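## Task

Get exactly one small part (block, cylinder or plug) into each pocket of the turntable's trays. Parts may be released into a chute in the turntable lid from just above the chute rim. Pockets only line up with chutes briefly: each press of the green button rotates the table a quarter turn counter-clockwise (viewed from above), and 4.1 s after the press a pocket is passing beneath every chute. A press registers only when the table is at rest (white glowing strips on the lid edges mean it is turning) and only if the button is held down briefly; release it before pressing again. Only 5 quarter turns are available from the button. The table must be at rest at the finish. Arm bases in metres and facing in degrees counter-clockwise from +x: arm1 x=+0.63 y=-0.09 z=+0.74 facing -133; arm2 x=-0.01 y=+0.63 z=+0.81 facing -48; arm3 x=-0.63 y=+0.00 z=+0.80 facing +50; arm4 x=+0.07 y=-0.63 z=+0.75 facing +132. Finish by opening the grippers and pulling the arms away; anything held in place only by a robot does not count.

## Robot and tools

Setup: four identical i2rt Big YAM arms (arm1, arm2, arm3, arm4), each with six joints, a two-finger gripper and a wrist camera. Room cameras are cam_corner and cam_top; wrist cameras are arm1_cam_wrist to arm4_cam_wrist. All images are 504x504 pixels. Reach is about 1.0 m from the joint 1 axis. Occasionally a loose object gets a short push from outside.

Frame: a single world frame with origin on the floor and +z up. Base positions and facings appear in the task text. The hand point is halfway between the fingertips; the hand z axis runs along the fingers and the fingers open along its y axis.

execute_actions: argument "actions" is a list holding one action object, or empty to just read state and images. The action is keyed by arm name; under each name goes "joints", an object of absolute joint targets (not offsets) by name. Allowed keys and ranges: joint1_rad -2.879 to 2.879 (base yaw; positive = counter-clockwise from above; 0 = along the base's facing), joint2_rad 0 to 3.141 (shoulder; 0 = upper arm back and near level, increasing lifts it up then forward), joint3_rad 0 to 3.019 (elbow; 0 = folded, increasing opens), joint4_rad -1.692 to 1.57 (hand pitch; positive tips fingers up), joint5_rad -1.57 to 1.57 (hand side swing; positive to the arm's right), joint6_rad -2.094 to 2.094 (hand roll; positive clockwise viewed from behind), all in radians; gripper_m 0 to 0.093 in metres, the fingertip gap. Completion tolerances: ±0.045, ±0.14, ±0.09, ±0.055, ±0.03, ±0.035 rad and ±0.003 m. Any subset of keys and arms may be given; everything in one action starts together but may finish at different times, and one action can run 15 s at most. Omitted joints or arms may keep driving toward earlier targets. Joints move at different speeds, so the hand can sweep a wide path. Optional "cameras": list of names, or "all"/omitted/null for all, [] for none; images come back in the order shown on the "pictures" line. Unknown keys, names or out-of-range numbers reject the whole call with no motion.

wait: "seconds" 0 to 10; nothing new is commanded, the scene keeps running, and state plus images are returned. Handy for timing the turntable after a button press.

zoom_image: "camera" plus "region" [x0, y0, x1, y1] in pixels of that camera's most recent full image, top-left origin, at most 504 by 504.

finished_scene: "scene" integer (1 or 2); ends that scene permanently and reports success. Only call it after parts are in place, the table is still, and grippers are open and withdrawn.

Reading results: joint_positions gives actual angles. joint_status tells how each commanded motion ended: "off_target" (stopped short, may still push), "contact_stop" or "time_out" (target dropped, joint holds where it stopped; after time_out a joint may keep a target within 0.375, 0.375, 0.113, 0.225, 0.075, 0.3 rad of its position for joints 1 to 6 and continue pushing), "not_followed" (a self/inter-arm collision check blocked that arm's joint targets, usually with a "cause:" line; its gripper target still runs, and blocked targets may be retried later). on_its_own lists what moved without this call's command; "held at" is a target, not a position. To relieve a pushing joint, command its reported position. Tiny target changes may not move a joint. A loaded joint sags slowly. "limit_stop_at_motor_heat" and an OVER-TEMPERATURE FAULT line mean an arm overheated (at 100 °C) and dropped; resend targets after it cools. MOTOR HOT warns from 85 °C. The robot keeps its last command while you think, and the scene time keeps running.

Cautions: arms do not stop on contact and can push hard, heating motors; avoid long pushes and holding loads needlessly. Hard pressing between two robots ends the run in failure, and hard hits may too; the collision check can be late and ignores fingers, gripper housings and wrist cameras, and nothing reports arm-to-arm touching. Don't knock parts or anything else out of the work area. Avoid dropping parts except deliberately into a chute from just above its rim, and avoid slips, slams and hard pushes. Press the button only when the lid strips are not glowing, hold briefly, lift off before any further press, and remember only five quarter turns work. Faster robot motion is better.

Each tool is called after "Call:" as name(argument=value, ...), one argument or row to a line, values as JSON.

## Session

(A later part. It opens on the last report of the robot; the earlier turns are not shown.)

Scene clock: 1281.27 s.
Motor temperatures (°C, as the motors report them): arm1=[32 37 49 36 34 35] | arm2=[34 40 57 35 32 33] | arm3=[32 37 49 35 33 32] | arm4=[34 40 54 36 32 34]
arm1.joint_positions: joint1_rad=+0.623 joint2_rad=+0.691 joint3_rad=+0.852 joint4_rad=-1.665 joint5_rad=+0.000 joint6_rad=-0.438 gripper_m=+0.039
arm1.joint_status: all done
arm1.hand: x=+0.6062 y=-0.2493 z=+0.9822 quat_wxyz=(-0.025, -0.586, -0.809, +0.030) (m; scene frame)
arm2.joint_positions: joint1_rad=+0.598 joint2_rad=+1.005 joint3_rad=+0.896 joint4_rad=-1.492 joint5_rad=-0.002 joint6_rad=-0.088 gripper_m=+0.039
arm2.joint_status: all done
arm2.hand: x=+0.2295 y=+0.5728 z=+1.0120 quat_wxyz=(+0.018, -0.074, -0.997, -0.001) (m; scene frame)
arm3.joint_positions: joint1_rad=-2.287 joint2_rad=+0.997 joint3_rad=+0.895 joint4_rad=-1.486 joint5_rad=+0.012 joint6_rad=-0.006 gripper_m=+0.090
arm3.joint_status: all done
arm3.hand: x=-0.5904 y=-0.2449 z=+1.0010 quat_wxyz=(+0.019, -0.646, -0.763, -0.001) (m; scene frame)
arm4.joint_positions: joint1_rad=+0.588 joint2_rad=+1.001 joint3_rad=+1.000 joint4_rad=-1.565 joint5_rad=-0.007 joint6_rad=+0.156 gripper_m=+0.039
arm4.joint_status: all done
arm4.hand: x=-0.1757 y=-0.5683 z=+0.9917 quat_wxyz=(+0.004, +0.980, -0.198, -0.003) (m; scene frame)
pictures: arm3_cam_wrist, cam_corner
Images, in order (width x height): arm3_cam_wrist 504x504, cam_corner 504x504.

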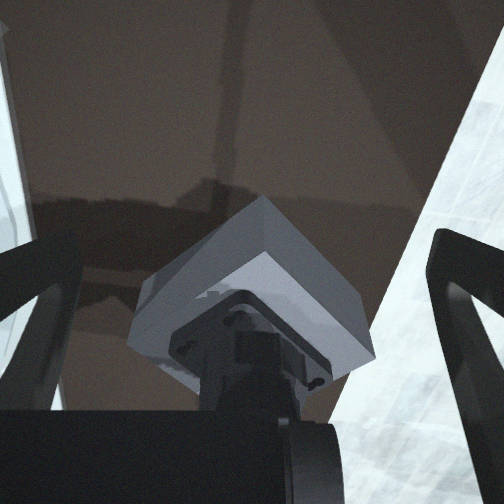

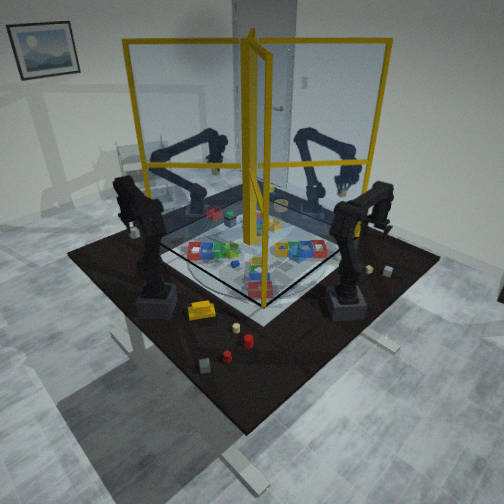

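Call:
execute_actions(
  actions=[
    {"arm1":{"joints":{"joint1_rad":-1.05}},"arm2":{"joints":{"joint1_rad":-0.771}},"arm3":{"joints":{"joint2_rad":1.15,"joint3_rad":1.1,"joint4_rad":-1.2}},"arm4":{"joints":{"joint1_rad":-0.583}}},
  ],
  cameras=["arm3_cam_wrist","cam_corner"],
)

Scene clock: 1287.37 s.
Motor temperatures (°C, as the motors report them): arm1=[32 36 49 36 34 35] | arm2=[34 39 57 35 32 33] | arm3=[32 37 50 35 33 32] | arm4=[34 39 54 36 32 34]
arm1.joint_positions: joint1_rad=-1.044 joint2_rad=+0.691 joint3_rad=+0.852 joint4_rad=-1.665 joint5_rad=+0.000 joint6_rad=-0.436 gripper_m=+0.039
arm1.joint_status: all done
arm1.hand: x=+0.4640 y=-0.0473 z=+0.9781 quat_wxyz=(+0.005, -0.994, -0.109, +0.026) (m; scene frame)
arm2.joint_positions: joint1_rad=-0.769 joint2_rad=+1.005 joint3_rad=+0.896 joint4_rad=-1.492 joint5_rad=-0.002 joint6_rad=-0.091 gripper_m=+0.039
arm2.joint_status: all done
arm2.hand: x=-0.0202 y=+0.3827 z=+1.0149 quat_wxyz=(+0.010, -0.686, -0.727, -0.008) (m; scene frame)
arm3.joint_positions: joint1_rad=-2.287 joint2_rad=+1.157 joint3_rad=+1.053 joint4_rad=-1.221 joint5_rad=+0.012 joint6_rad=-0.006 gripper_m=+0.090
arm3.joint_status: all done
arm3.hand: x=-0.5706 y=-0.3662 z=+1.0252 quat_wxyz=(-0.081, -0.642, -0.758, +0.084) (m; scene frame)
arm4.joint_positions: joint1_rad=-0.576 joint2_rad=+1.001 joint3_rad=+1.000 joint4_rad=-1.565 joint5_rad=-0.007 joint6_rad=+0.154 gripper_m=+0.039
arm4.joint_status: all done
arm4.hand: x=+0.0323 y=-0.3751 z=+0.9913 quat_wxyz=(+0.002, +0.711, -0.704, -0.004) (m; scene frame)
pictures: arm3_cam_wrist, cam_corner
Images, in order (width x height): arm3_cam_wrist 504x504, cam_corner 504x504.

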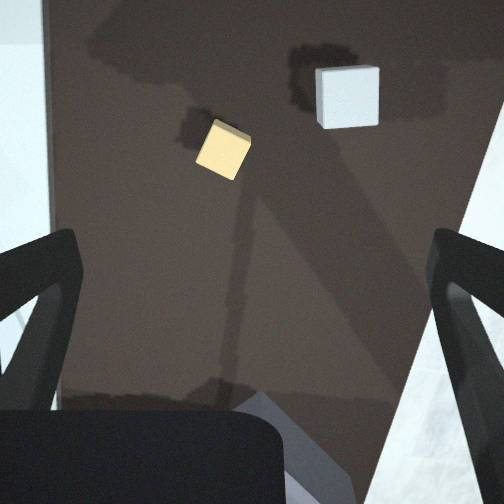

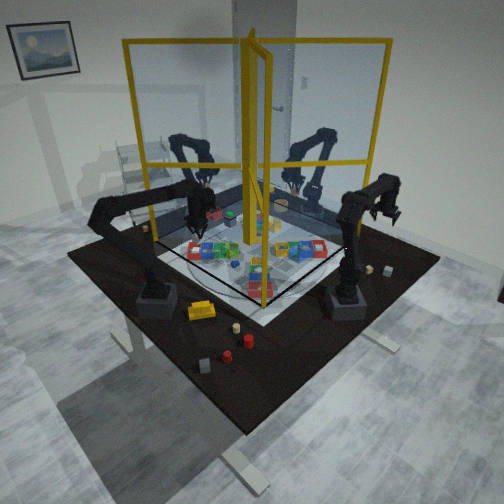

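Call:
execute_actions(
  actions=[
    {"arm1":{"joints":{"joint1_rad":-1.029,"joint3_rad":1.33,"joint4_rad":-1.295}},"arm2":{"joints":{"joint2_rad":1.17,"joint3_rad":0.86,"joint4_rad":-0.72}},"arm3":{"joints":{"joint1_rad":-2.46,"joint2_rad":1.59,"joint3_rad":0.93,"joint4_rad":-0.88,"joint6_rad":-0.22}}},
  ],
  cameras=["arm3_cam_wrist"],
)

Scene clock: 1306.60 s.
Motor temperatures (°C, as the motors report them): arm1=[32 35 49 36 34 35] | arm2=[34 37 57 35 32 33] | arm3=[32 38 51 35 33 32] | arm4=[34 37 53 36 32 34]
arm1.joint_positions: joint1_rad=-1.039 joint2_rad=+0.698 joint3_rad=+1.297 joint4_rad=-1.314 joint5_rad=+0.000 joint6_rad=-0.436 gripper_m=+0.039
arm1.joint_status: all done
arm1.hand: x=+0.3535 y=-0.0227 z=+1.2165 quat_wxyz=(+0.127, -0.907, -0.100, +0.388) (m; scene frame)
arm2.joint_positions: joint1_rad=-0.769 joint2_rad=+1.177 joint3_rad=+0.855 joint4_rad=-0.736 joint5_rad=-0.002 joint6_rad=-0.091 gripper_m=+0.039
arm2.joint_status: all done
arm2.hand: x=-0.0261 y=+0.2089 z=+0.9878 quat_wxyz=(-0.168, -0.663, -0.704, +0.194) (m; scene frame)
arm3.joint_positions: joint1_rad=-2.466 joint2_rad=+1.602 joint3_rad=+0.923 joint4_rad=-0.898 joint5_rad=+0.012 joint6_rad=-0.212 gripper_m=+0.090
arm3.joint_status: all done
arm3.hand: x=-0.6401 y=-0.3939 z=+0.8205 quat_wxyz=(+0.015, -0.636, -0.772, +0.001) (m; scene frame)
arm4.joint_positions: joint1_rad=-0.576 joint2_rad=+1.001 joint3_rad=+1.000 joint4_rad=-1.565 joint5_rad=-0.007 joint6_rad=+0.154 gripper_m=+0.039
arm4.joint_status: not commanded
arm4.hand: x=+0.0323 y=-0.3751 z=+0.9913 quat_wxyz=(+0.002, +0.711, -0.704, -0.004) (m; scene frame)
pictures: arm3_cam_wrist
Images, in order (width x height): arm3_cam_wrist 504x504.

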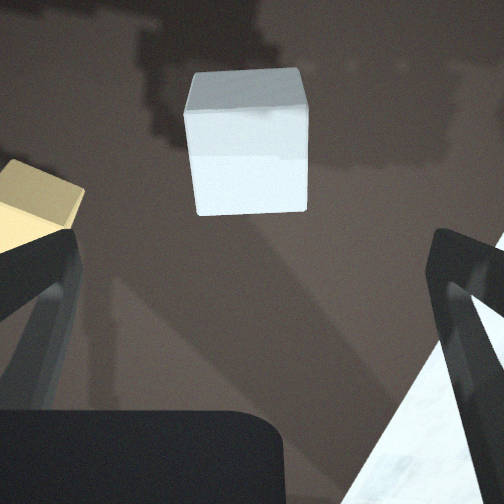

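Call:
execute_actions(
  actions=[
    {"arm1":{"joints":{"joint2_rad":1.37}},"arm2":{"joints":{"joint2_rad":1.318}},"arm3":{"joints":{"gripper_m":0.06}}},
  ],
  cameras=[],
)

Call:
execute_actions(
  actions=[
    {"arm3":{"joints":{"joint2_rad":1.732,"joint3_rad":0.868,"joint4_rad":-0.678}}},
  ],
  cameras=["arm1_cam_wrist","arm2_cam_wrist","arm3_cam_wrist"],
)

Scene clock: 1319.53 s.
Motor temperatures (°C, as the motors report them): arm1=[32 35 51 36 34 35] | arm2=[34 37 57 35 32 33] | arm3=[32 38 49 35 33 32] | arm4=[34 37 53 36 32 34]
arm1.joint_positions: joint1_rad=-1.039 joint2_rad=+1.380 joint3_rad=+1.302 joint4_rad=-1.310 joint5_rad=+0.000 joint6_rad=-0.436 gripper_m=+0.039
arm1.joint_status: all done
arm1.hand: x=+0.1944 y=+0.0098 z=+0.9774 quat_wxyz=(+0.024, -0.990, -0.111, +0.081) (m; scene frame)
arm2.joint_positions: joint1_rad=-0.769 joint2_rad=+1.323 joint3_rad=+0.855 joint4_rad=-0.733 joint5_rad=-0.002 joint6_rad=-0.091 gripper_m=+0.039
arm2.joint_status: all done
arm2.hand: x=-0.0266 y=+0.2061 z=+0.9293 quat_wxyz=(-0.121, -0.674, -0.715, +0.142) (m; scene frame)
arm3.joint_positions: joint1_rad=-2.466 joint2_rad=+1.602 joint3_rad=+0.923 joint4_rad=-0.898 joint5_rad=+0.012 joint6_rad=-0.212 gripper_m=+0.060
arm3.joint_status: all done
arm3.hand: x=-0.6401 y=-0.3939 z=+0.8205 quat_wxyz=(+0.015, -0.636, -0.772, +0.001) (m; scene frame)
arm4.joint_positions: joint1_rad=-0.576 joint2_rad=+1.001 joint3_rad=+1.000 joint4_rad=-1.565 joint5_rad=-0.007 joint6_rad=+0.154 gripper_m=+0.039
arm4.joint_status: not commanded
arm4.hand: x=+0.0323 y=-0.3751 z=+0.9913 quat_wxyz=(+0.002, +0.711, -0.704, -0.004) (m; scene frame)
pictures: none
No camera images: the call's "cameras" was empty. Leave "cameras" out to get every camera's image.

Scene clock: 1320.47 s.
Motor temperatures (°C, as the motors report them): arm1=[32 35 51 36 34 35] | arm2=[34 37 57 35 32 33] | arm3=[32 38 49 35 33 32] | arm4=[34 37 53 36 32 34]
arm1.joint_positions: joint1_rad=-1.039 joint2_rad=+1.380 joint3_rad=+1.302 joint4_rad=-1.310 joint5_rad=+0.000 joint6_rad=-0.436 gripper_m=+0.039
arm1.joint_status: not commanded
arm1.hand: x=+0.1944 y=+0.0098 z=+0.9774 quat_wxyz=(+0.024, -0.990, -0.111, +0.081) (m; scene frame)
arm2.joint_positions: joint1_rad=-0.769 joint2_rad=+1.323 joint3_rad=+0.855 joint4_rad=-0.733 joint5_rad=-0.002 joint6_rad=-0.091 gripper_m=+0.039
arm2.joint_status: not commanded
arm2.hand: x=-0.0266 y=+0.2061 z=+0.9293 quat_wxyz=(-0.121, -0.674, -0.715, +0.142) (m; scene frame)
arm3.joint_positions: joint1_rad=-2.466 joint2_rad=+1.741 joint3_rad=+0.865 joint4_rad=-0.697 joint5_rad=+0.012 joint6_rad=-0.212 gripper_m=+0.060
arm3.joint_status: all done
arm3.hand: x=-0.6410 y=-0.3931 z=+0.7523 quat_wxyz=(+0.013, -0.636, -0.772, +0.003) (m; scene frame)
arm4.joint_positions: joint1_rad=-0.576 joint2_rad=+1.001 joint3_rad=+1.000 joint4_rad=-1.565 joint5_rad=-0.007 joint6_rad=+0.154 gripper_m=+0.039
arm4.joint_status: not commanded
arm4.hand: x=+0.0323 y=-0.3751 z=+0.9913 quat_wxyz=(+0.002, +0.711, -0.704, -0.004) (m; scene frame)
pictures: arm1_cam_wrist, arm2_cam_wrist, arm3_cam_wrist
Images, in order (width x height): arm1_cam_wrist 504x504, arm2_cam_wrist 504x504, arm3_cam_wrist 504x504.

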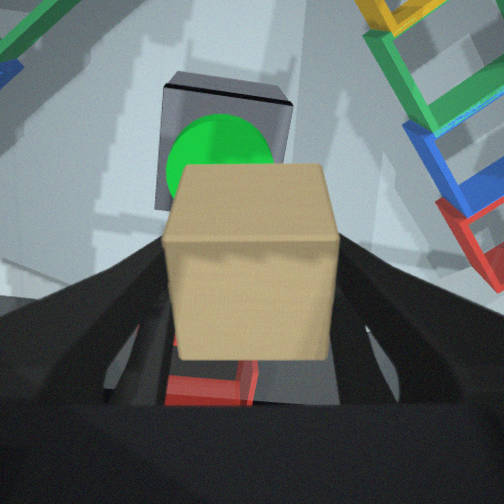

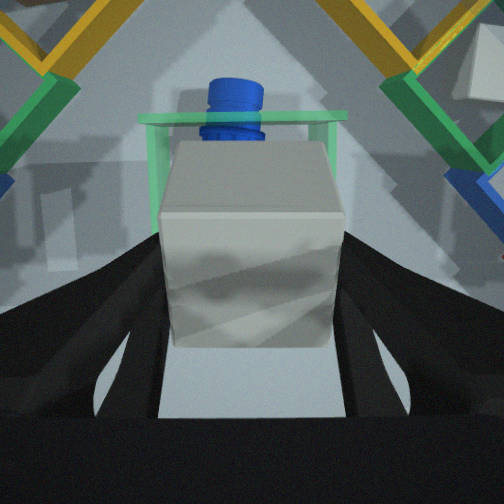

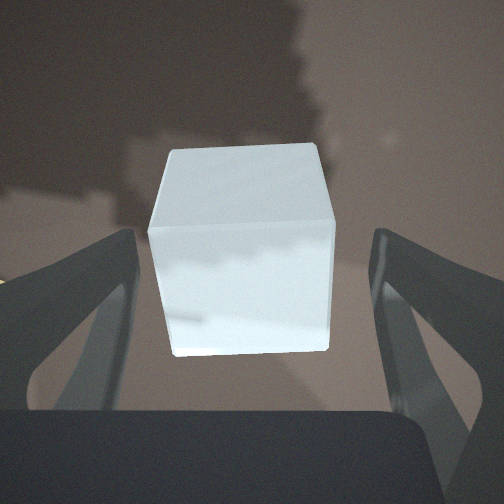

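Call:
execute_actions(
  actions=[
    {"arm1":{"joints":{"joint1_rad":-1.012}},"arm3":{"joints":{"gripper_m":0.02}}},
  ],
  cameras=["arm3_cam_wrist"],
)

Call:
execute_actions(
  actions=[
    {"arm3":{"joints":{"joint2_rad":1.3}}},
  ],
  cameras=[],
)

Call:
execute_actions(
  actions=[
    {"arm3":{"joints":{"joint2_rad":1.0,"joint3_rad":0.9,"joint4_rad":-1.5,"joint6_rad":-0.17}}},
  ],
  cameras=["arm3_cam_wrist"],
)

Scene clock: 1336.53 s.
Motor temperatures (°C, as the motors report them): arm1=[32 36 51 36 34 35] | arm2=[34 37 57 35 32 33] | arm3=[32 39 48 35 33 32] | arm4=[34 37 53 36 32 34]
arm1.joint_positions: joint1_rad=-1.018 joint2_rad=+1.380 joint3_rad=+1.302 joint4_rad=-1.310 joint5_rad=+0.000 joint6_rad=-0.436 gripper_m=+0.039
arm1.joint_status: all done
arm1.hand: x=+0.1925 y=+0.0007 z=+0.9775 quat_wxyz=(+0.023, -0.989, -0.121, +0.081) (m; scene frame)
arm2.joint_positions: joint1_rad=-0.769 joint2_rad=+1.323 joint3_rad=+0.855 joint4_rad=-0.733 joint5_rad=-0.002 joint6_rad=-0.091 gripper_m=+0.039
arm2.joint_status: not commanded
arm2.hand: x=-0.0266 y=+0.2061 z=+0.9293 quat_wxyz=(-0.121, -0.674, -0.715, +0.142) (m; scene frame)
arm3.joint_positions: joint1_rad=-2.466 joint2_rad=+1.741 joint3_rad=+0.865 joint4_rad=-0.696 joint5_rad=+0.011 joint6_rad=-0.213 gripper_m=+0.039
arm3.joint_status: gripper_m off_target (ended at +0.039, target +0.020)
arm3.hand: x=-0.6408 y=-0.3934 z=+0.7523 quat_wxyz=(+0.013, -0.636, -0.772, +0.003) (m; scene frame)
arm4.joint_positions: joint1_rad=-0.576 joint2_rad=+1.001 joint3_rad=+1.000 joint4_rad=-1.565 joint5_rad=-0.007 joint6_rad=+0.154 gripper_m=+0.039
arm4.joint_status: not commanded
arm4.hand: x=+0.0323 y=-0.3751 z=+0.9913 quat_wxyz=(+0.002, +0.711, -0.704, -0.004) (m; scene frame)
pictures: arm3_cam_wrist
Images, in order (width x height): arm3_cam_wrist 504x504.

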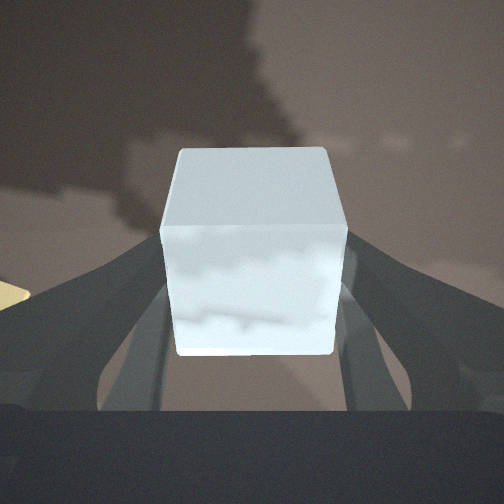

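Scene clock: 1337.77 s.
Motor temperatures (°C, as the motors report them): arm1=[32 36 51 36 34 35] | arm2=[34 37 56 35 32 33] | arm3=[32 39 48 35 33 32] | arm4=[34 37 53 36 32 34]
arm1.joint_positions: joint1_rad=-1.018 joint2_rad=+1.380 joint3_rad=+1.302 joint4_rad=-1.310 joint5_rad=+0.000 joint6_rad=-0.436 gripper_m=+0.039
arm1.joint_status: not commanded
arm1.hand: x=+0.1925 y=+0.0007 z=+0.9775 quat_wxyz=(+0.023, -0.989, -0.121, +0.081) (m; scene frame)
arm2.joint_positions: joint1_rad=-0.769 joint2_rad=+1.323 joint3_rad=+0.855 joint4_rad=-0.733 joint5_rad=-0.002 joint6_rad=-0.091 gripper_m=+0.039
arm2.joint_status: not commanded
arm2.hand: x=-0.0266 y=+0.2061 z=+0.9293 quat_wxyz=(-0.121, -0.674, -0.715, +0.142) (m; scene frame)
arm3.joint_positions: joint1_rad=-2.466 joint2_rad=+1.295 joint3_rad=+0.858 joint4_rad=-0.696 joint5_rad=+0.011 joint6_rad=-0.213 gripper_m=+0.039
arm3.joint_status: all done
arm3.hand: x=-0.6393 y=-0.4323 z=+0.9277 quat_wxyz=(-0.122, -0.621, -0.754, +0.173) (m; scene frame)
arm4.joint_positions: joint1_rad=-0.576 joint2_rad=+1.001 joint3_rad=+1.000 joint4_rad=-1.565 joint5_rad=-0.007 joint6_rad=+0.154 gripper_m=+0.039
arm4.joint_status: not commanded
arm4.hand: x=+0.0323 y=-0.3751 z=+0.9913 quat_wxyz=(+0.002, +0.711, -0.704, -0.004) (m; scene frame)
pictures: none
No camera images: the call's "cameras" was empty. Leave "cameras" out to get every camera's image.

Scene clock: 1339.20 s.
Motor temperatures (°C, as the motors report them): arm1=[32 36 51 36 34 35] | arm2=[34 37 56 35 32 33] | arm3=[32 39 48 35 33 32] | arm4=[34 37 53 36 32 34]
arm1.joint_positions: joint1_rad=-1.018 joint2_rad=+1.380 joint3_rad=+1.302 joint4_rad=-1.310 joint5_rad=+0.000 joint6_rad=-0.436 gripper_m=+0.039
arm1.joint_status: not commanded
arm1.hand: x=+0.1925 y=+0.0007 z=+0.9775 quat_wxyz=(+0.023, -0.989, -0.121, +0.081) (m; scene frame)
arm2.joint_positions: joint1_rad=-0.769 joint2_rad=+1.323 joint3_rad=+0.855 joint4_rad=-0.733 joint5_rad=-0.002 joint6_rad=-0.091 gripper_m=+0.039
arm2.joint_status: not commanded
arm2.hand: x=-0.0266 y=+0.2061 z=+0.9293 quat_wxyz=(-0.121, -0.674, -0.715, +0.142) (m; scene frame)
arm3.joint_positions: joint1_rad=-2.466 joint2_rad=+0.995 joint3_rad=+0.858 joint4_rad=-1.483 joint5_rad=+0.011 joint6_rad=-0.178 gripper_m=+0.039
arm3.joint_status: all done
arm3.hand: x=-0.6347 y=-0.2373 z=+0.9884 quat_wxyz=(+0.028, -0.649, -0.760, -0.016) (m; scene frame)
arm4.joint_positions: joint1_rad=-0.576 joint2_rad=+1.001 joint3_rad=+1.000 joint4_rad=-1.565 joint5_rad=-0.007 joint6_rad=+0.154 gripper_m=+0.039
arm4.joint_status: not commanded
arm4.hand: x=+0.0323 y=-0.3751 z=+0.9913 quat_wxyz=(+0.002, +0.711, -0.704, -0.004) (m; scene frame)
pictures: arm3_cam_wrist
Images, in order (width x height): arm3_cam_wrist 504x504.

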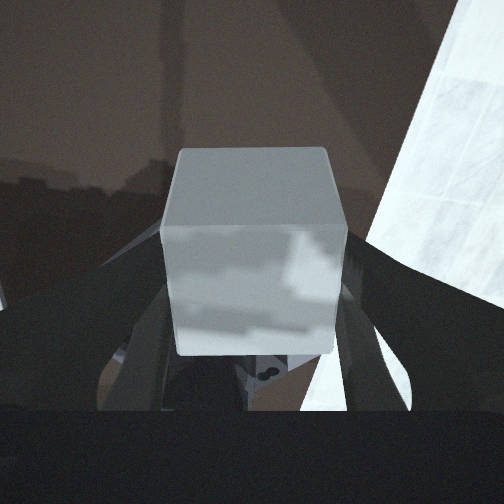

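Call:
execute_actions(
  actions=[
    {"arm3":{"joints":{"joint1_rad":-0.985}}},
  ],
  cameras=[],
)

Call:
execute_actions(
  actions=[
    {"arm3":{"joints":{"joint2_rad":1.12,"joint3_rad":0.92,"joint4_rad":-1.17}}},
  ],
  cameras=[],
)

Call:
execute_actions(
  actions=[
    {"arm3":{"joints":{"joint2_rad":1.255}},"arm1":{"joints":{"joint3_rad":1.268}}},
  ],
)

Scene clock: 1346.57 s.
Motor temperatures (°C, as the motors report them): arm1=[32 36 52 36 34 35] | arm2=[34 37 56 35 32 33] | arm3=[32 38 49 35 33 32] | arm4=[34 37 53 36 32 34]
arm1.joint_positions: joint1_rad=-1.018 joint2_rad=+1.380 joint3_rad=+1.302 joint4_rad=-1.310 joint5_rad=+0.000 joint6_rad=-0.436 gripper_m=+0.039
arm1.joint_status: not commanded
arm1.hand: x=+0.1925 y=+0.0007 z=+0.9775 quat_wxyz=(+0.023, -0.989, -0.121, +0.081) (m; scene frame)
arm2.joint_positions: joint1_rad=-0.769 joint2_rad=+1.323 joint3_rad=+0.855 joint4_rad=-0.733 joint5_rad=-0.002 joint6_rad=-0.091 gripper_m=+0.039
arm2.joint_status: not commanded
arm2.hand: x=-0.0266 y=+0.2061 z=+0.9293 quat_wxyz=(-0.121, -0.674, -0.715, +0.142) (m; scene frame)
arm3.joint_positions: joint1_rad=-0.988 joint2_rad=+0.996 joint3_rad=+0.858 joint4_rad=-1.483 joint5_rad=+0.010 joint6_rad=-0.176 gripper_m=+0.039
arm3.joint_status: all done
arm3.hand: x=-0.3907 y=-0.0275 z=+0.9875 quat_wxyz=(+0.032, +0.032, -0.999, -0.004) (m; scene frame)
arm4.joint_positions: joint1_rad=-0.576 joint2_rad=+1.001 joint3_rad=+1.000 joint4_rad=-1.565 joint5_rad=-0.007 joint6_rad=+0.154 gripper_m=+0.039
arm4.joint_status: not commanded
arm4.hand: x=+0.0323 y=-0.3751 z=+0.9913 quat_wxyz=(+0.002, +0.711, -0.704, -0.004) (m; scene frame)
pictures: none
No camera images: the call's "cameras" was empty. Leave "cameras" out to get every camera's image.

Scene clock: 1347.60 s.
Motor temperatures (°C, as the motors report them): arm1=[32 36 52 36 34 35] | arm2=[34 37 56 35 32 33] | arm3=[32 38 49 35 33 32] | arm4=[34 37 53 36 32 34]
arm1.joint_positions: joint1_rad=-1.018 joint2_rad=+1.380 joint3_rad=+1.302 joint4_rad=-1.310 joint5_rad=+0.000 joint6_rad=-0.436 gripper_m=+0.039
arm1.joint_status: not commanded
arm1.hand: x=+0.1925 y=+0.0007 z=+0.9775 quat_wxyz=(+0.023, -0.989, -0.121, +0.081) (m; scene frame)
arm2.joint_positions: joint1_rad=-0.769 joint2_rad=+1.323 joint3_rad=+0.855 joint4_rad=-0.733 joint5_rad=-0.002 joint6_rad=-0.091 gripper_m=+0.039
arm2.joint_status: not commanded
arm2.hand: x=-0.0266 y=+0.2061 z=+0.9293 quat_wxyz=(-0.121, -0.674, -0.715, +0.142) (m; scene frame)
arm3.joint_positions: joint1_rad=-0.988 joint2_rad=+1.132 joint3_rad=+0.859 joint4_rad=-1.191 joint5_rad=+0.010 joint6_rad=-0.176 gripper_m=+0.039
arm3.joint_status: all done
arm3.hand: x=-0.3140 y=-0.0359 z=+0.9537 quat_wxyz=(-0.046, +0.032, -0.998, +0.007) (m; scene frame)
arm4.joint_positions: joint1_rad=-0.576 joint2_rad=+1.001 joint3_rad=+1.000 joint4_rad=-1.565 joint5_rad=-0.007 joint6_rad=+0.154 gripper_m=+0.039
arm4.joint_status: not commanded
arm4.hand: x=+0.0323 y=-0.3751 z=+0.9913 quat_wxyz=(+0.002, +0.711, -0.704, -0.004) (m; scene frame)
pictures: none
No camera images: the call's "cameras" was empty. Leave "cameras" out to get every camera's image.

Scene clock: 1348.47 s.
Motor temperatures (°C, as the motors report them): arm1=[32 36 52 36 34 35] | arm2=[34 37 56 35 32 33] | arm3=[32 38 50 35 33 32] | arm4=[34 36 52 36 32 34]
arm1.joint_positions: joint1_rad=-1.018 joint2_rad=+1.379 joint3_rad=+1.276 joint4_rad=-1.310 joint5_rad=+0.000 joint6_rad=-0.436 gripper_m=+0.039
arm1.joint_status: all done
arm1.hand: x=+0.2000 y=-0.0008 z=+0.9668 quat_wxyz=(+0.019, -0.990, -0.122, +0.069) (m; scene frame)
arm2.joint_positions: joint1_rad=-0.769 joint2_rad=+1.323 joint3_rad=+0.855 joint4_rad=-0.733 joint5_rad=-0.002 joint6_rad=-0.091 gripper_m=+0.039
arm2.joint_status: not commanded
arm2.hand: x=-0.0266 y=+0.2061 z=+0.9293 quat_wxyz=(-0.121, -0.674, -0.715, +0.142) (m; scene frame)
arm3.joint_positions: joint1_rad=-0.987 joint2_rad=+1.252 joint3_rad=+0.875 joint4_rad=-1.181 joint5_rad=+0.012 joint6_rad=-0.176 gripper_m=+0.039
arm3.joint_status: all done
arm3.hand: x=-0.3050 y=-0.0368 z=+0.9239 quat_wxyz=(+0.001, +0.032, -0.999, +0.001) (m; scene frame)
arm4.joint_positions: joint1_rad=-0.576 joint2_rad=+1.001 joint3_rad=+1.000 joint4_rad=-1.565 joint5_rad=-0.007 joint6_rad=+0.154 gripper_m=+0.039
arm4.joint_status: not commanded
arm4.hand: x=+0.0323 y=-0.3751 z=+0.9913 quat_wxyz=(+0.002, +0.711, -0.704, -0.004) (m; scene frame)
pictures: arm1_cam_wrist, arm2_cam_wrist, arm3_cam_wrist, arm4_cam_wrist, cam_corner, cam_top
Images, in order (width x height): arm1_cam_wrist 504x504, arm2_cam_wrist 504x504, arm3_cam_wrist 504x504, arm4_cam_wrist 504x504, cam_corner 504x504, cam_top 504x504.

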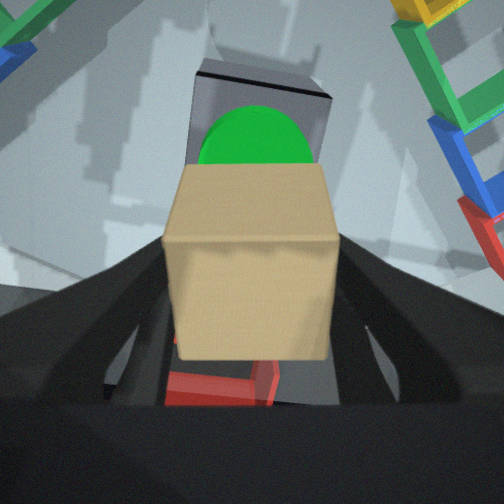

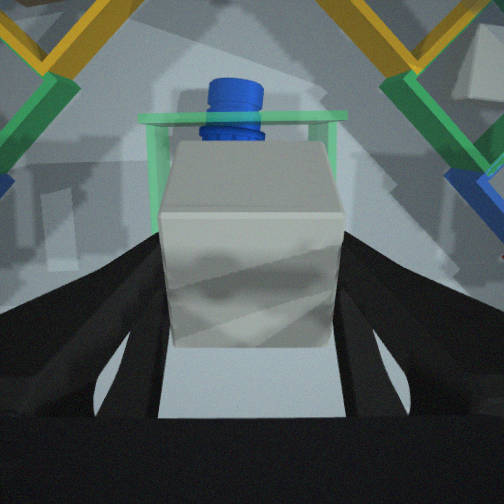

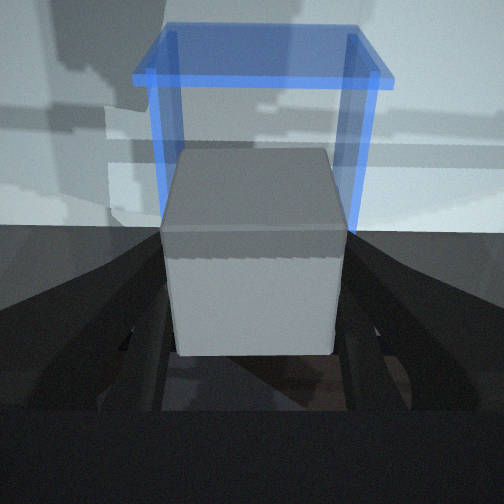

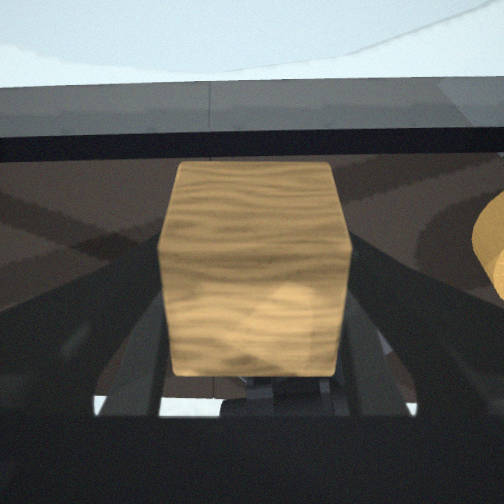

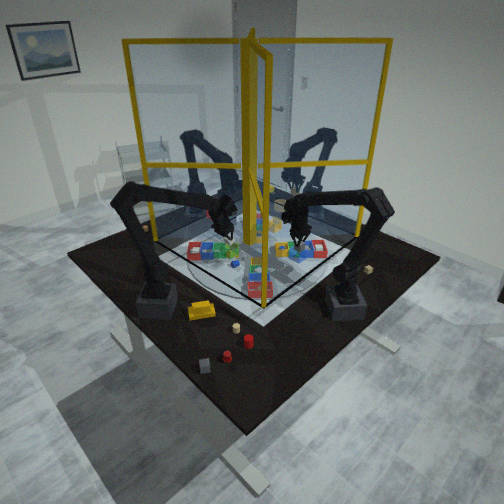

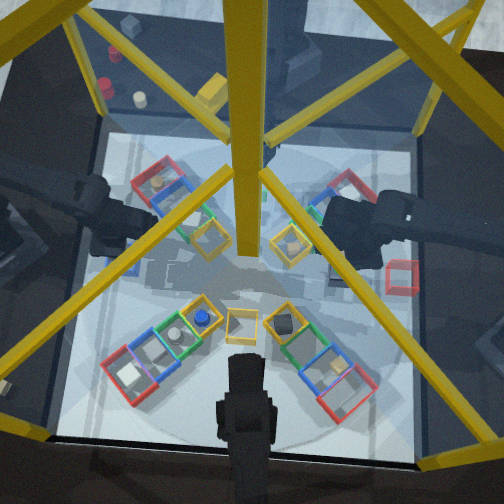

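Call:
execute_actions(
  actions=[
    {"arm1":{"joints":{"joint2_rad":1.48}}},
  ],
  cameras=[],
)

Call:
execute_actions(
  actions=[
    {"arm1":{"joints":{"joint1_rad":-1.12,"joint2_rad":1.08}}},
  ],
  cameras=[],
)

Call:
execute_actions(
  actions=[
    {"arm1":{"joints":{"joint3_rad":0.915,"joint4_rad":-1.225}}},
  ],
  cameras=[],
)

Call:
wait(
  seconds=0.9,
)

Call:
execute_actions(
  actions=[
    {"arm1":{"joints":{"gripper_m":0.06}},"arm2":{"joints":{"gripper_m":0.06}},"arm3":{"joints":{"gripper_m":0.06}}},
  ],
)

Scene clock: 1357.20 s.
Motor temperatures (°C, as the motors report them): arm1=[32 36 50 36 34 35] | arm2=[34 37 56 35 32 33] | arm3=[32 38 50 35 33 32] | arm4=[34 36 52 36 32 34]
arm1.joint_positions: joint1_rad=-1.018 joint2_rad=+1.447 joint3_rad=+1.279 joint4_rad=-1.309 joint5_rad=-0.001 joint6_rad=-0.436 gripper_m=+0.039
arm1.joint_status: all done
arm1.hand: x=+0.1934 y=+0.0000 z=+0.9397 quat_wxyz=(+0.008, -0.992, -0.122, +0.038) (m; scene frame)
arm2.joint_positions: joint1_rad=-0.769 joint2_rad=+1.323 joint3_rad=+0.855 joint4_rad=-0.733 joint5_rad=-0.002 joint6_rad=-0.091 gripper_m=+0.039
arm2.joint_status: not commanded
arm2.hand: x=-0.0266 y=+0.2061 z=+0.9293 quat_wxyz=(-0.121, -0.674, -0.715, +0.142) (m; scene frame)
arm3.joint_positions: joint1_rad=-0.987 joint2_rad=+1.252 joint3_rad=+0.875 joint4_rad=-1.181 joint5_rad=+0.012 joint6_rad=-0.176 gripper_m=+0.039
arm3.joint_status: not commanded
arm3.hand: x=-0.3050 y=-0.0368 z=+0.9239 quat_wxyz=(+0.001, +0.032, -0.999, +0.001) (m; scene frame)
arm4.joint_positions: joint1_rad=-0.576 joint2_rad=+1.001 joint3_rad=+1.000 joint4_rad=-1.565 joint5_rad=-0.007 joint6_rad=+0.154 gripper_m=+0.039
arm4.joint_status: not commanded
arm4.hand: x=+0.0323 y=-0.3751 z=+0.9913 quat_wxyz=(+0.002, +0.711, -0.704, -0.004) (m; scene frame)
pictures: none
No camera images: the call's "cameras" was empty. Leave "cameras" out to get every camera's image.

Scene clock: 1358.57 s.
Motor temperatures (°C, as the motors report them): arm1=[32 36 50 36 34 35] | arm2=[34 36 56 35 32 33] | arm3=[32 38 50 35 33 32] | arm4=[34 36 52 36 32 34]
arm1.joint_positions: joint1_rad=-1.129 joint2_rad=+1.073 joint3_rad=+1.268 joint4_rad=-1.308 joint5_rad=+0.000 joint6_rad=-0.436 gripper_m=+0.039
arm1.joint_status: all done
arm1.hand: x=+0.2588 y=+0.0322 z=+1.0834 quat_wxyz=(+0.077, -0.974, -0.064, +0.205) (m; scene frame)
arm2.joint_positions: joint1_rad=-0.769 joint2_rad=+1.323 joint3_rad=+0.855 joint4_rad=-0.733 joint5_rad=-0.002 joint6_rad=-0.091 gripper_m=+0.039
arm2.joint_status: not commanded
arm2.hand: x=-0.0266 y=+0.2061 z=+0.9293 quat_wxyz=(-0.121, -0.674, -0.715, +0.142) (m; scene frame)
arm3.joint_positions: joint1_rad=-0.987 joint2_rad=+1.252 joint3_rad=+0.875 joint4_rad=-1.181 joint5_rad=+0.012 joint6_rad=-0.176 gripper_m=+0.039
arm3.joint_status: not commanded
arm3.hand: x=-0.3050 y=-0.0368 z=+0.9239 quat_wxyz=(+0.001, +0.032, -0.999, +0.001) (m; scene frame)
arm4.joint_positions: joint1_rad=-0.576 joint2_rad=+1.001 joint3_rad=+1.000 joint4_rad=-1.565 joint5_rad=-0.007 joint6_rad=+0.154 gripper_m=+0.039
arm4.joint_status: not commanded
arm4.hand: x=+0.0323 y=-0.3751 z=+0.9913 quat_wxyz=(+0.002, +0.711, -0.704, -0.004) (m; scene frame)
pictures: none
No camera images: the call's "cameras" was empty. Leave "cameras" out to get every camera's image.

Scene clock: 1359.57 s.
Motor temperatures (°C, as the motors report them): arm1=[32 36 50 36 34 35] | arm2=[34 36 56 35 32 33] | arm3=[32 38 50 35 33 32] | arm4=[34 36 52 36 32 34]
arm1.joint_positions: joint1_rad=-1.129 joint2_rad=+1.073 joint3_rad=+0.919 joint4_rad=-1.240 joint5_rad=+0.000 joint6_rad=-0.436 gripper_m=+0.039
arm1.joint_status: all done
arm1.hand: x=+0.3209 y=+0.0119 z=+0.9301 quat_wxyz=(+0.026, -0.995, -0.066, +0.075) (m; scene frame)
arm2.joint_positions: joint1_rad=-0.769 joint2_rad=+1.323 joint3_rad=+0.855 joint4_rad=-0.733 joint5_rad=-0.002 joint6_rad=-0.091 gripper_m=+0.039
arm2.joint_status: not commanded
arm2.hand: x=-0.0266 y=+0.2061 z=+0.9293 quat_wxyz=(-0.121, -0.674, -0.715, +0.142) (m; scene frame)
arm3.joint_positions: joint1_rad=-0.987 joint2_rad=+1.252 joint3_rad=+0.875 joint4_rad=-1.181 joint5_rad=+0.012 joint6_rad=-0.176 gripper_m=+0.039
arm3.joint_status: not commanded
arm3.hand: x=-0.3050 y=-0.0368 z=+0.9239 quat_wxyz=(+0.001, +0.032, -0.999, +0.001) (m; scene frame)
arm4.joint_positions: joint1_rad=-0.576 joint2_rad=+1.001 joint3_rad=+1.000 joint4_rad=-1.565 joint5_rad=-0.007 joint6_rad=+0.154 gripper_m=+0.039
arm4.joint_status: not commanded
arm4.hand: x=+0.0323 y=-0.3751 z=+0.9913 quat_wxyz=(+0.002, +0.711, -0.704, -0.004) (m; scene frame)
pictures: none
No camera images: the call's "cameras" was empty. Leave "cameras" out to get every camera's image.

Scene clock: 1360.47 s.
Motor temperatures (°C, as the motors report them): arm1=[32 36 50 36 34 35] | arm2=[34 36 56 35 32 33] | arm3=[32 38 50 35 33 32] | arm4=[34 36 52 36 32 34]
arm1.joint_positions: joint1_rad=-1.129 joint2_rad=+1.073 joint3_rad=+0.919 joint4_rad=-1.240 joint5_rad=+0.000 joint6_rad=-0.436 gripper_m=+0.039
arm1.joint_status: all done
arm1.hand: x=+0.3209 y=+0.0119 z=+0.9301 quat_wxyz=(+0.026, -0.995, -0.066, +0.075) (m; scene frame)
arm2.joint_positions: joint1_rad=-0.769 joint2_rad=+1.323 joint3_rad=+0.855 joint4_rad=-0.733 joint5_rad=-0.002 joint6_rad=-0.091 gripper_m=+0.039
arm2.joint_status: not commanded
arm2.hand: x=-0.0266 y=+0.2061 z=+0.9293 quat_wxyz=(-0.121, -0.674, -0.715, +0.142) (m; scene frame)
arm3.joint_positions: joint1_rad=-0.987 joint2_rad=+1.252 joint3_rad=+0.875 joint4_rad=-1.181 joint5_rad=+0.012 joint6_rad=-0.176 gripper_m=+0.039
arm3.joint_status: not commanded
arm3.hand: x=-0.3050 y=-0.0368 z=+0.9239 quat_wxyz=(+0.001, +0.032, -0.999, +0.001) (m; scene frame)
arm4.joint_positions: joint1_rad=-0.576 joint2_rad=+1.001 joint3_rad=+1.000 joint4_rad=-1.565 joint5_rad=-0.007 joint6_rad=+0.154 gripper_m=+0.039
arm4.joint_status: not commanded
arm4.hand: x=+0.0323 y=-0.3751 z=+0.9913 quat_wxyz=(+0.002, +0.711, -0.704, -0.004) (m; scene frame)
wait: 0.90 s; at rest by 0.27 s
pictures: arm1_cam_wrist, arm2_cam_wrist, arm3_cam_wrist, arm4_cam_wrist, cam_corner, cam_top
Images, in order (width x height): arm1_cam_wrist 504x504, arm2_cam_wrist 504x504, arm3_cam_wrist 504x504, arm4_cam_wrist 504x504, cam_corner 504x504, cam_top 504x504.

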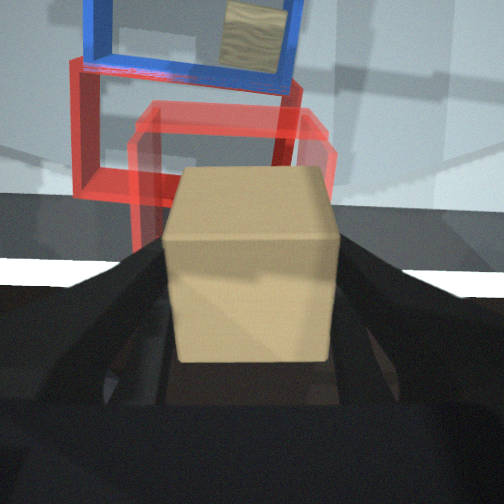

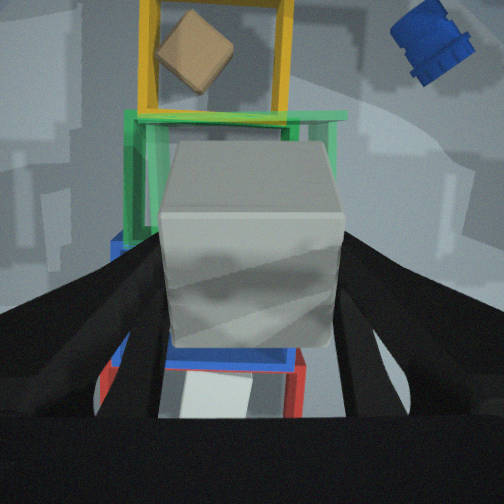

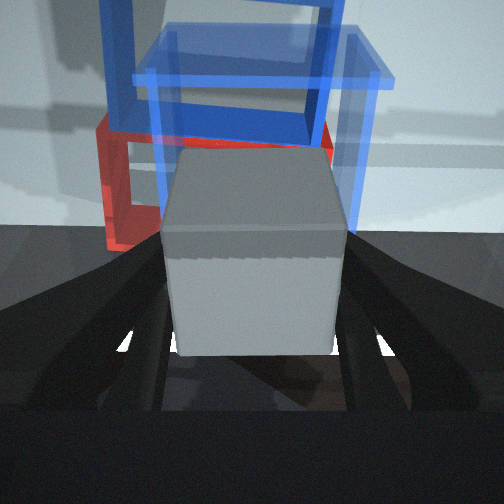

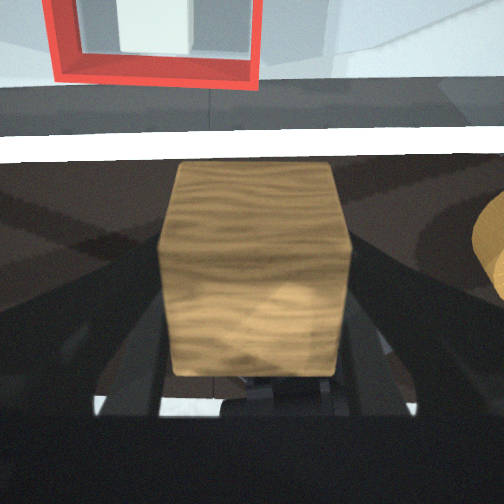

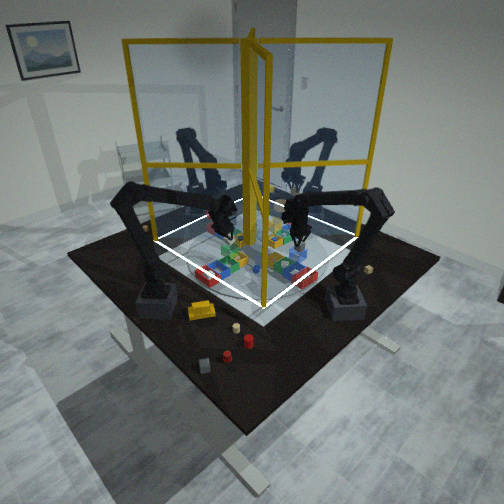

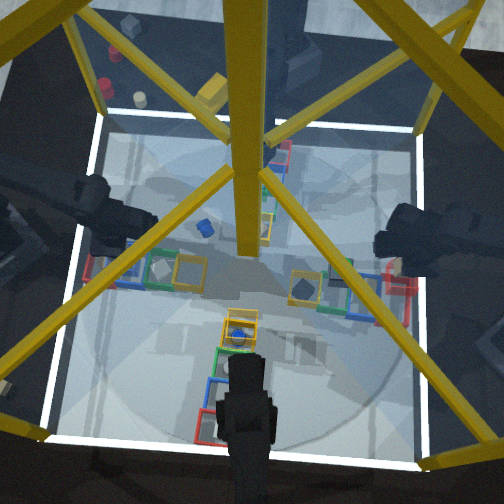

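Scene clock: 1361.03 s.
Motor temperatures (°C, as the motors report them): arm1=[32 36 50 36 34 35] | arm2=[34 36 56 35 32 33] | arm3=[32 38 50 35 33 32] | arm4=[34 36 52 36 32 34]
arm1.joint_positions: joint1_rad=-1.129 joint2_rad=+1.073 joint3_rad=+0.919 joint4_rad=-1.240 joint5_rad=+0.000 joint6_rad=-0.436 gripper_m=+0.060
arm1.joint_status: all done
arm1.hand: x=+0.3209 y=+0.0119 z=+0.9301 quat_wxyz=(+0.026, -0.995, -0.066, +0.075) (m; scene frame)
arm2.joint_positions: joint1_rad=-0.769 joint2_rad=+1.323 joint3_rad=+0.855 joint4_rad=-0.733 joint5_rad=-0.002 joint6_rad=-0.091 gripper_m=+0.060
arm2.joint_status: all done
arm2.hand: x=-0.0266 y=+0.2061 z=+0.9293 quat_wxyz=(-0.121, -0.674, -0.715, +0.142) (m; scene frame)
arm3.joint_positions: joint1_rad=-0.987 joint2_rad=+1.252 joint3_rad=+0.875 joint4_rad=-1.181 joint5_rad=+0.012 joint6_rad=-0.176 gripper_m=+0.060
arm3.joint_status: all done
arm3.hand: x=-0.3050 y=-0.0368 z=+0.9239 quat_wxyz=(+0.001, +0.032, -0.999, +0.001) (m; scene frame)
arm4.joint_positions: joint1_rad=-0.576 joint2_rad=+1.001 joint3_rad=+1.000 joint4_rad=-1.565 joint5_rad=-0.007 joint6_rad=+0.154 gripper_m=+0.039
arm4.joint_status: not commanded
arm4.hand: x=+0.0323 y=-0.3751 z=+0.9913 quat_wxyz=(+0.002, +0.711, -0.704, -0.004) (m; scene frame)
pictures: arm1_cam_wrist, arm2_cam_wrist, arm3_cam_wrist, arm4_cam_wrist, cam_corner, cam_top
Images, in order (width x height): arm1_cam_wrist 504x504, arm2_cam_wrist 504x504, arm3_cam_wrist 504x504, arm4_cam_wrist 504x504, cam_corner 504x504, cam_top 504x504.

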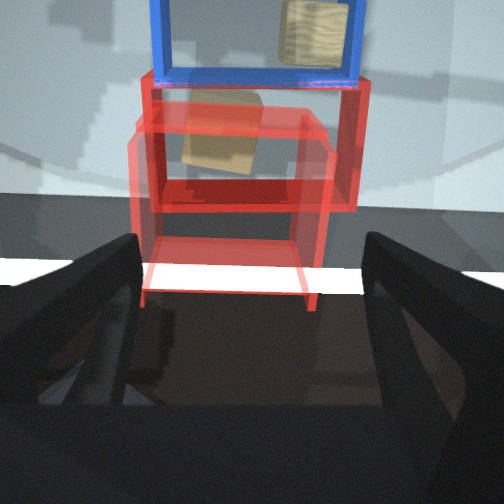

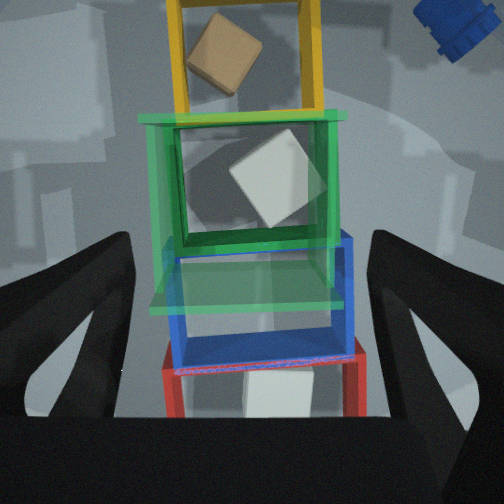

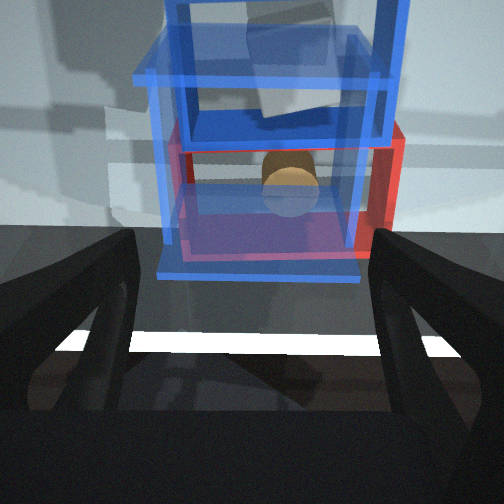

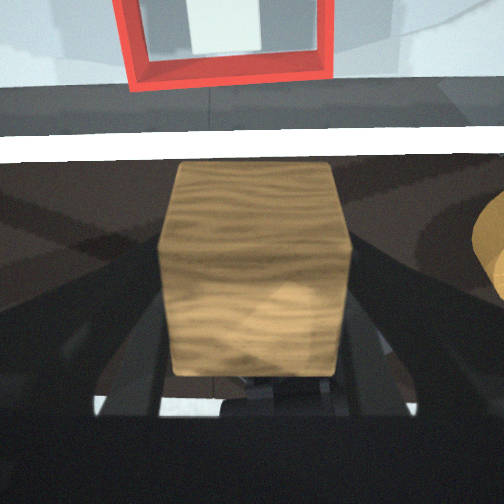

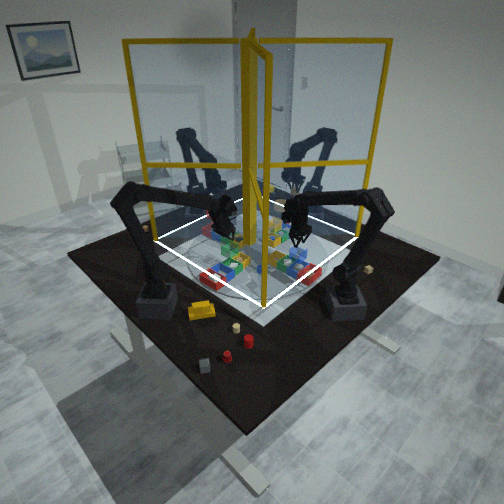

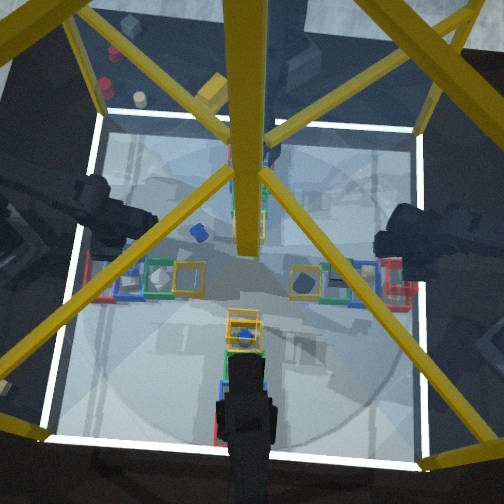

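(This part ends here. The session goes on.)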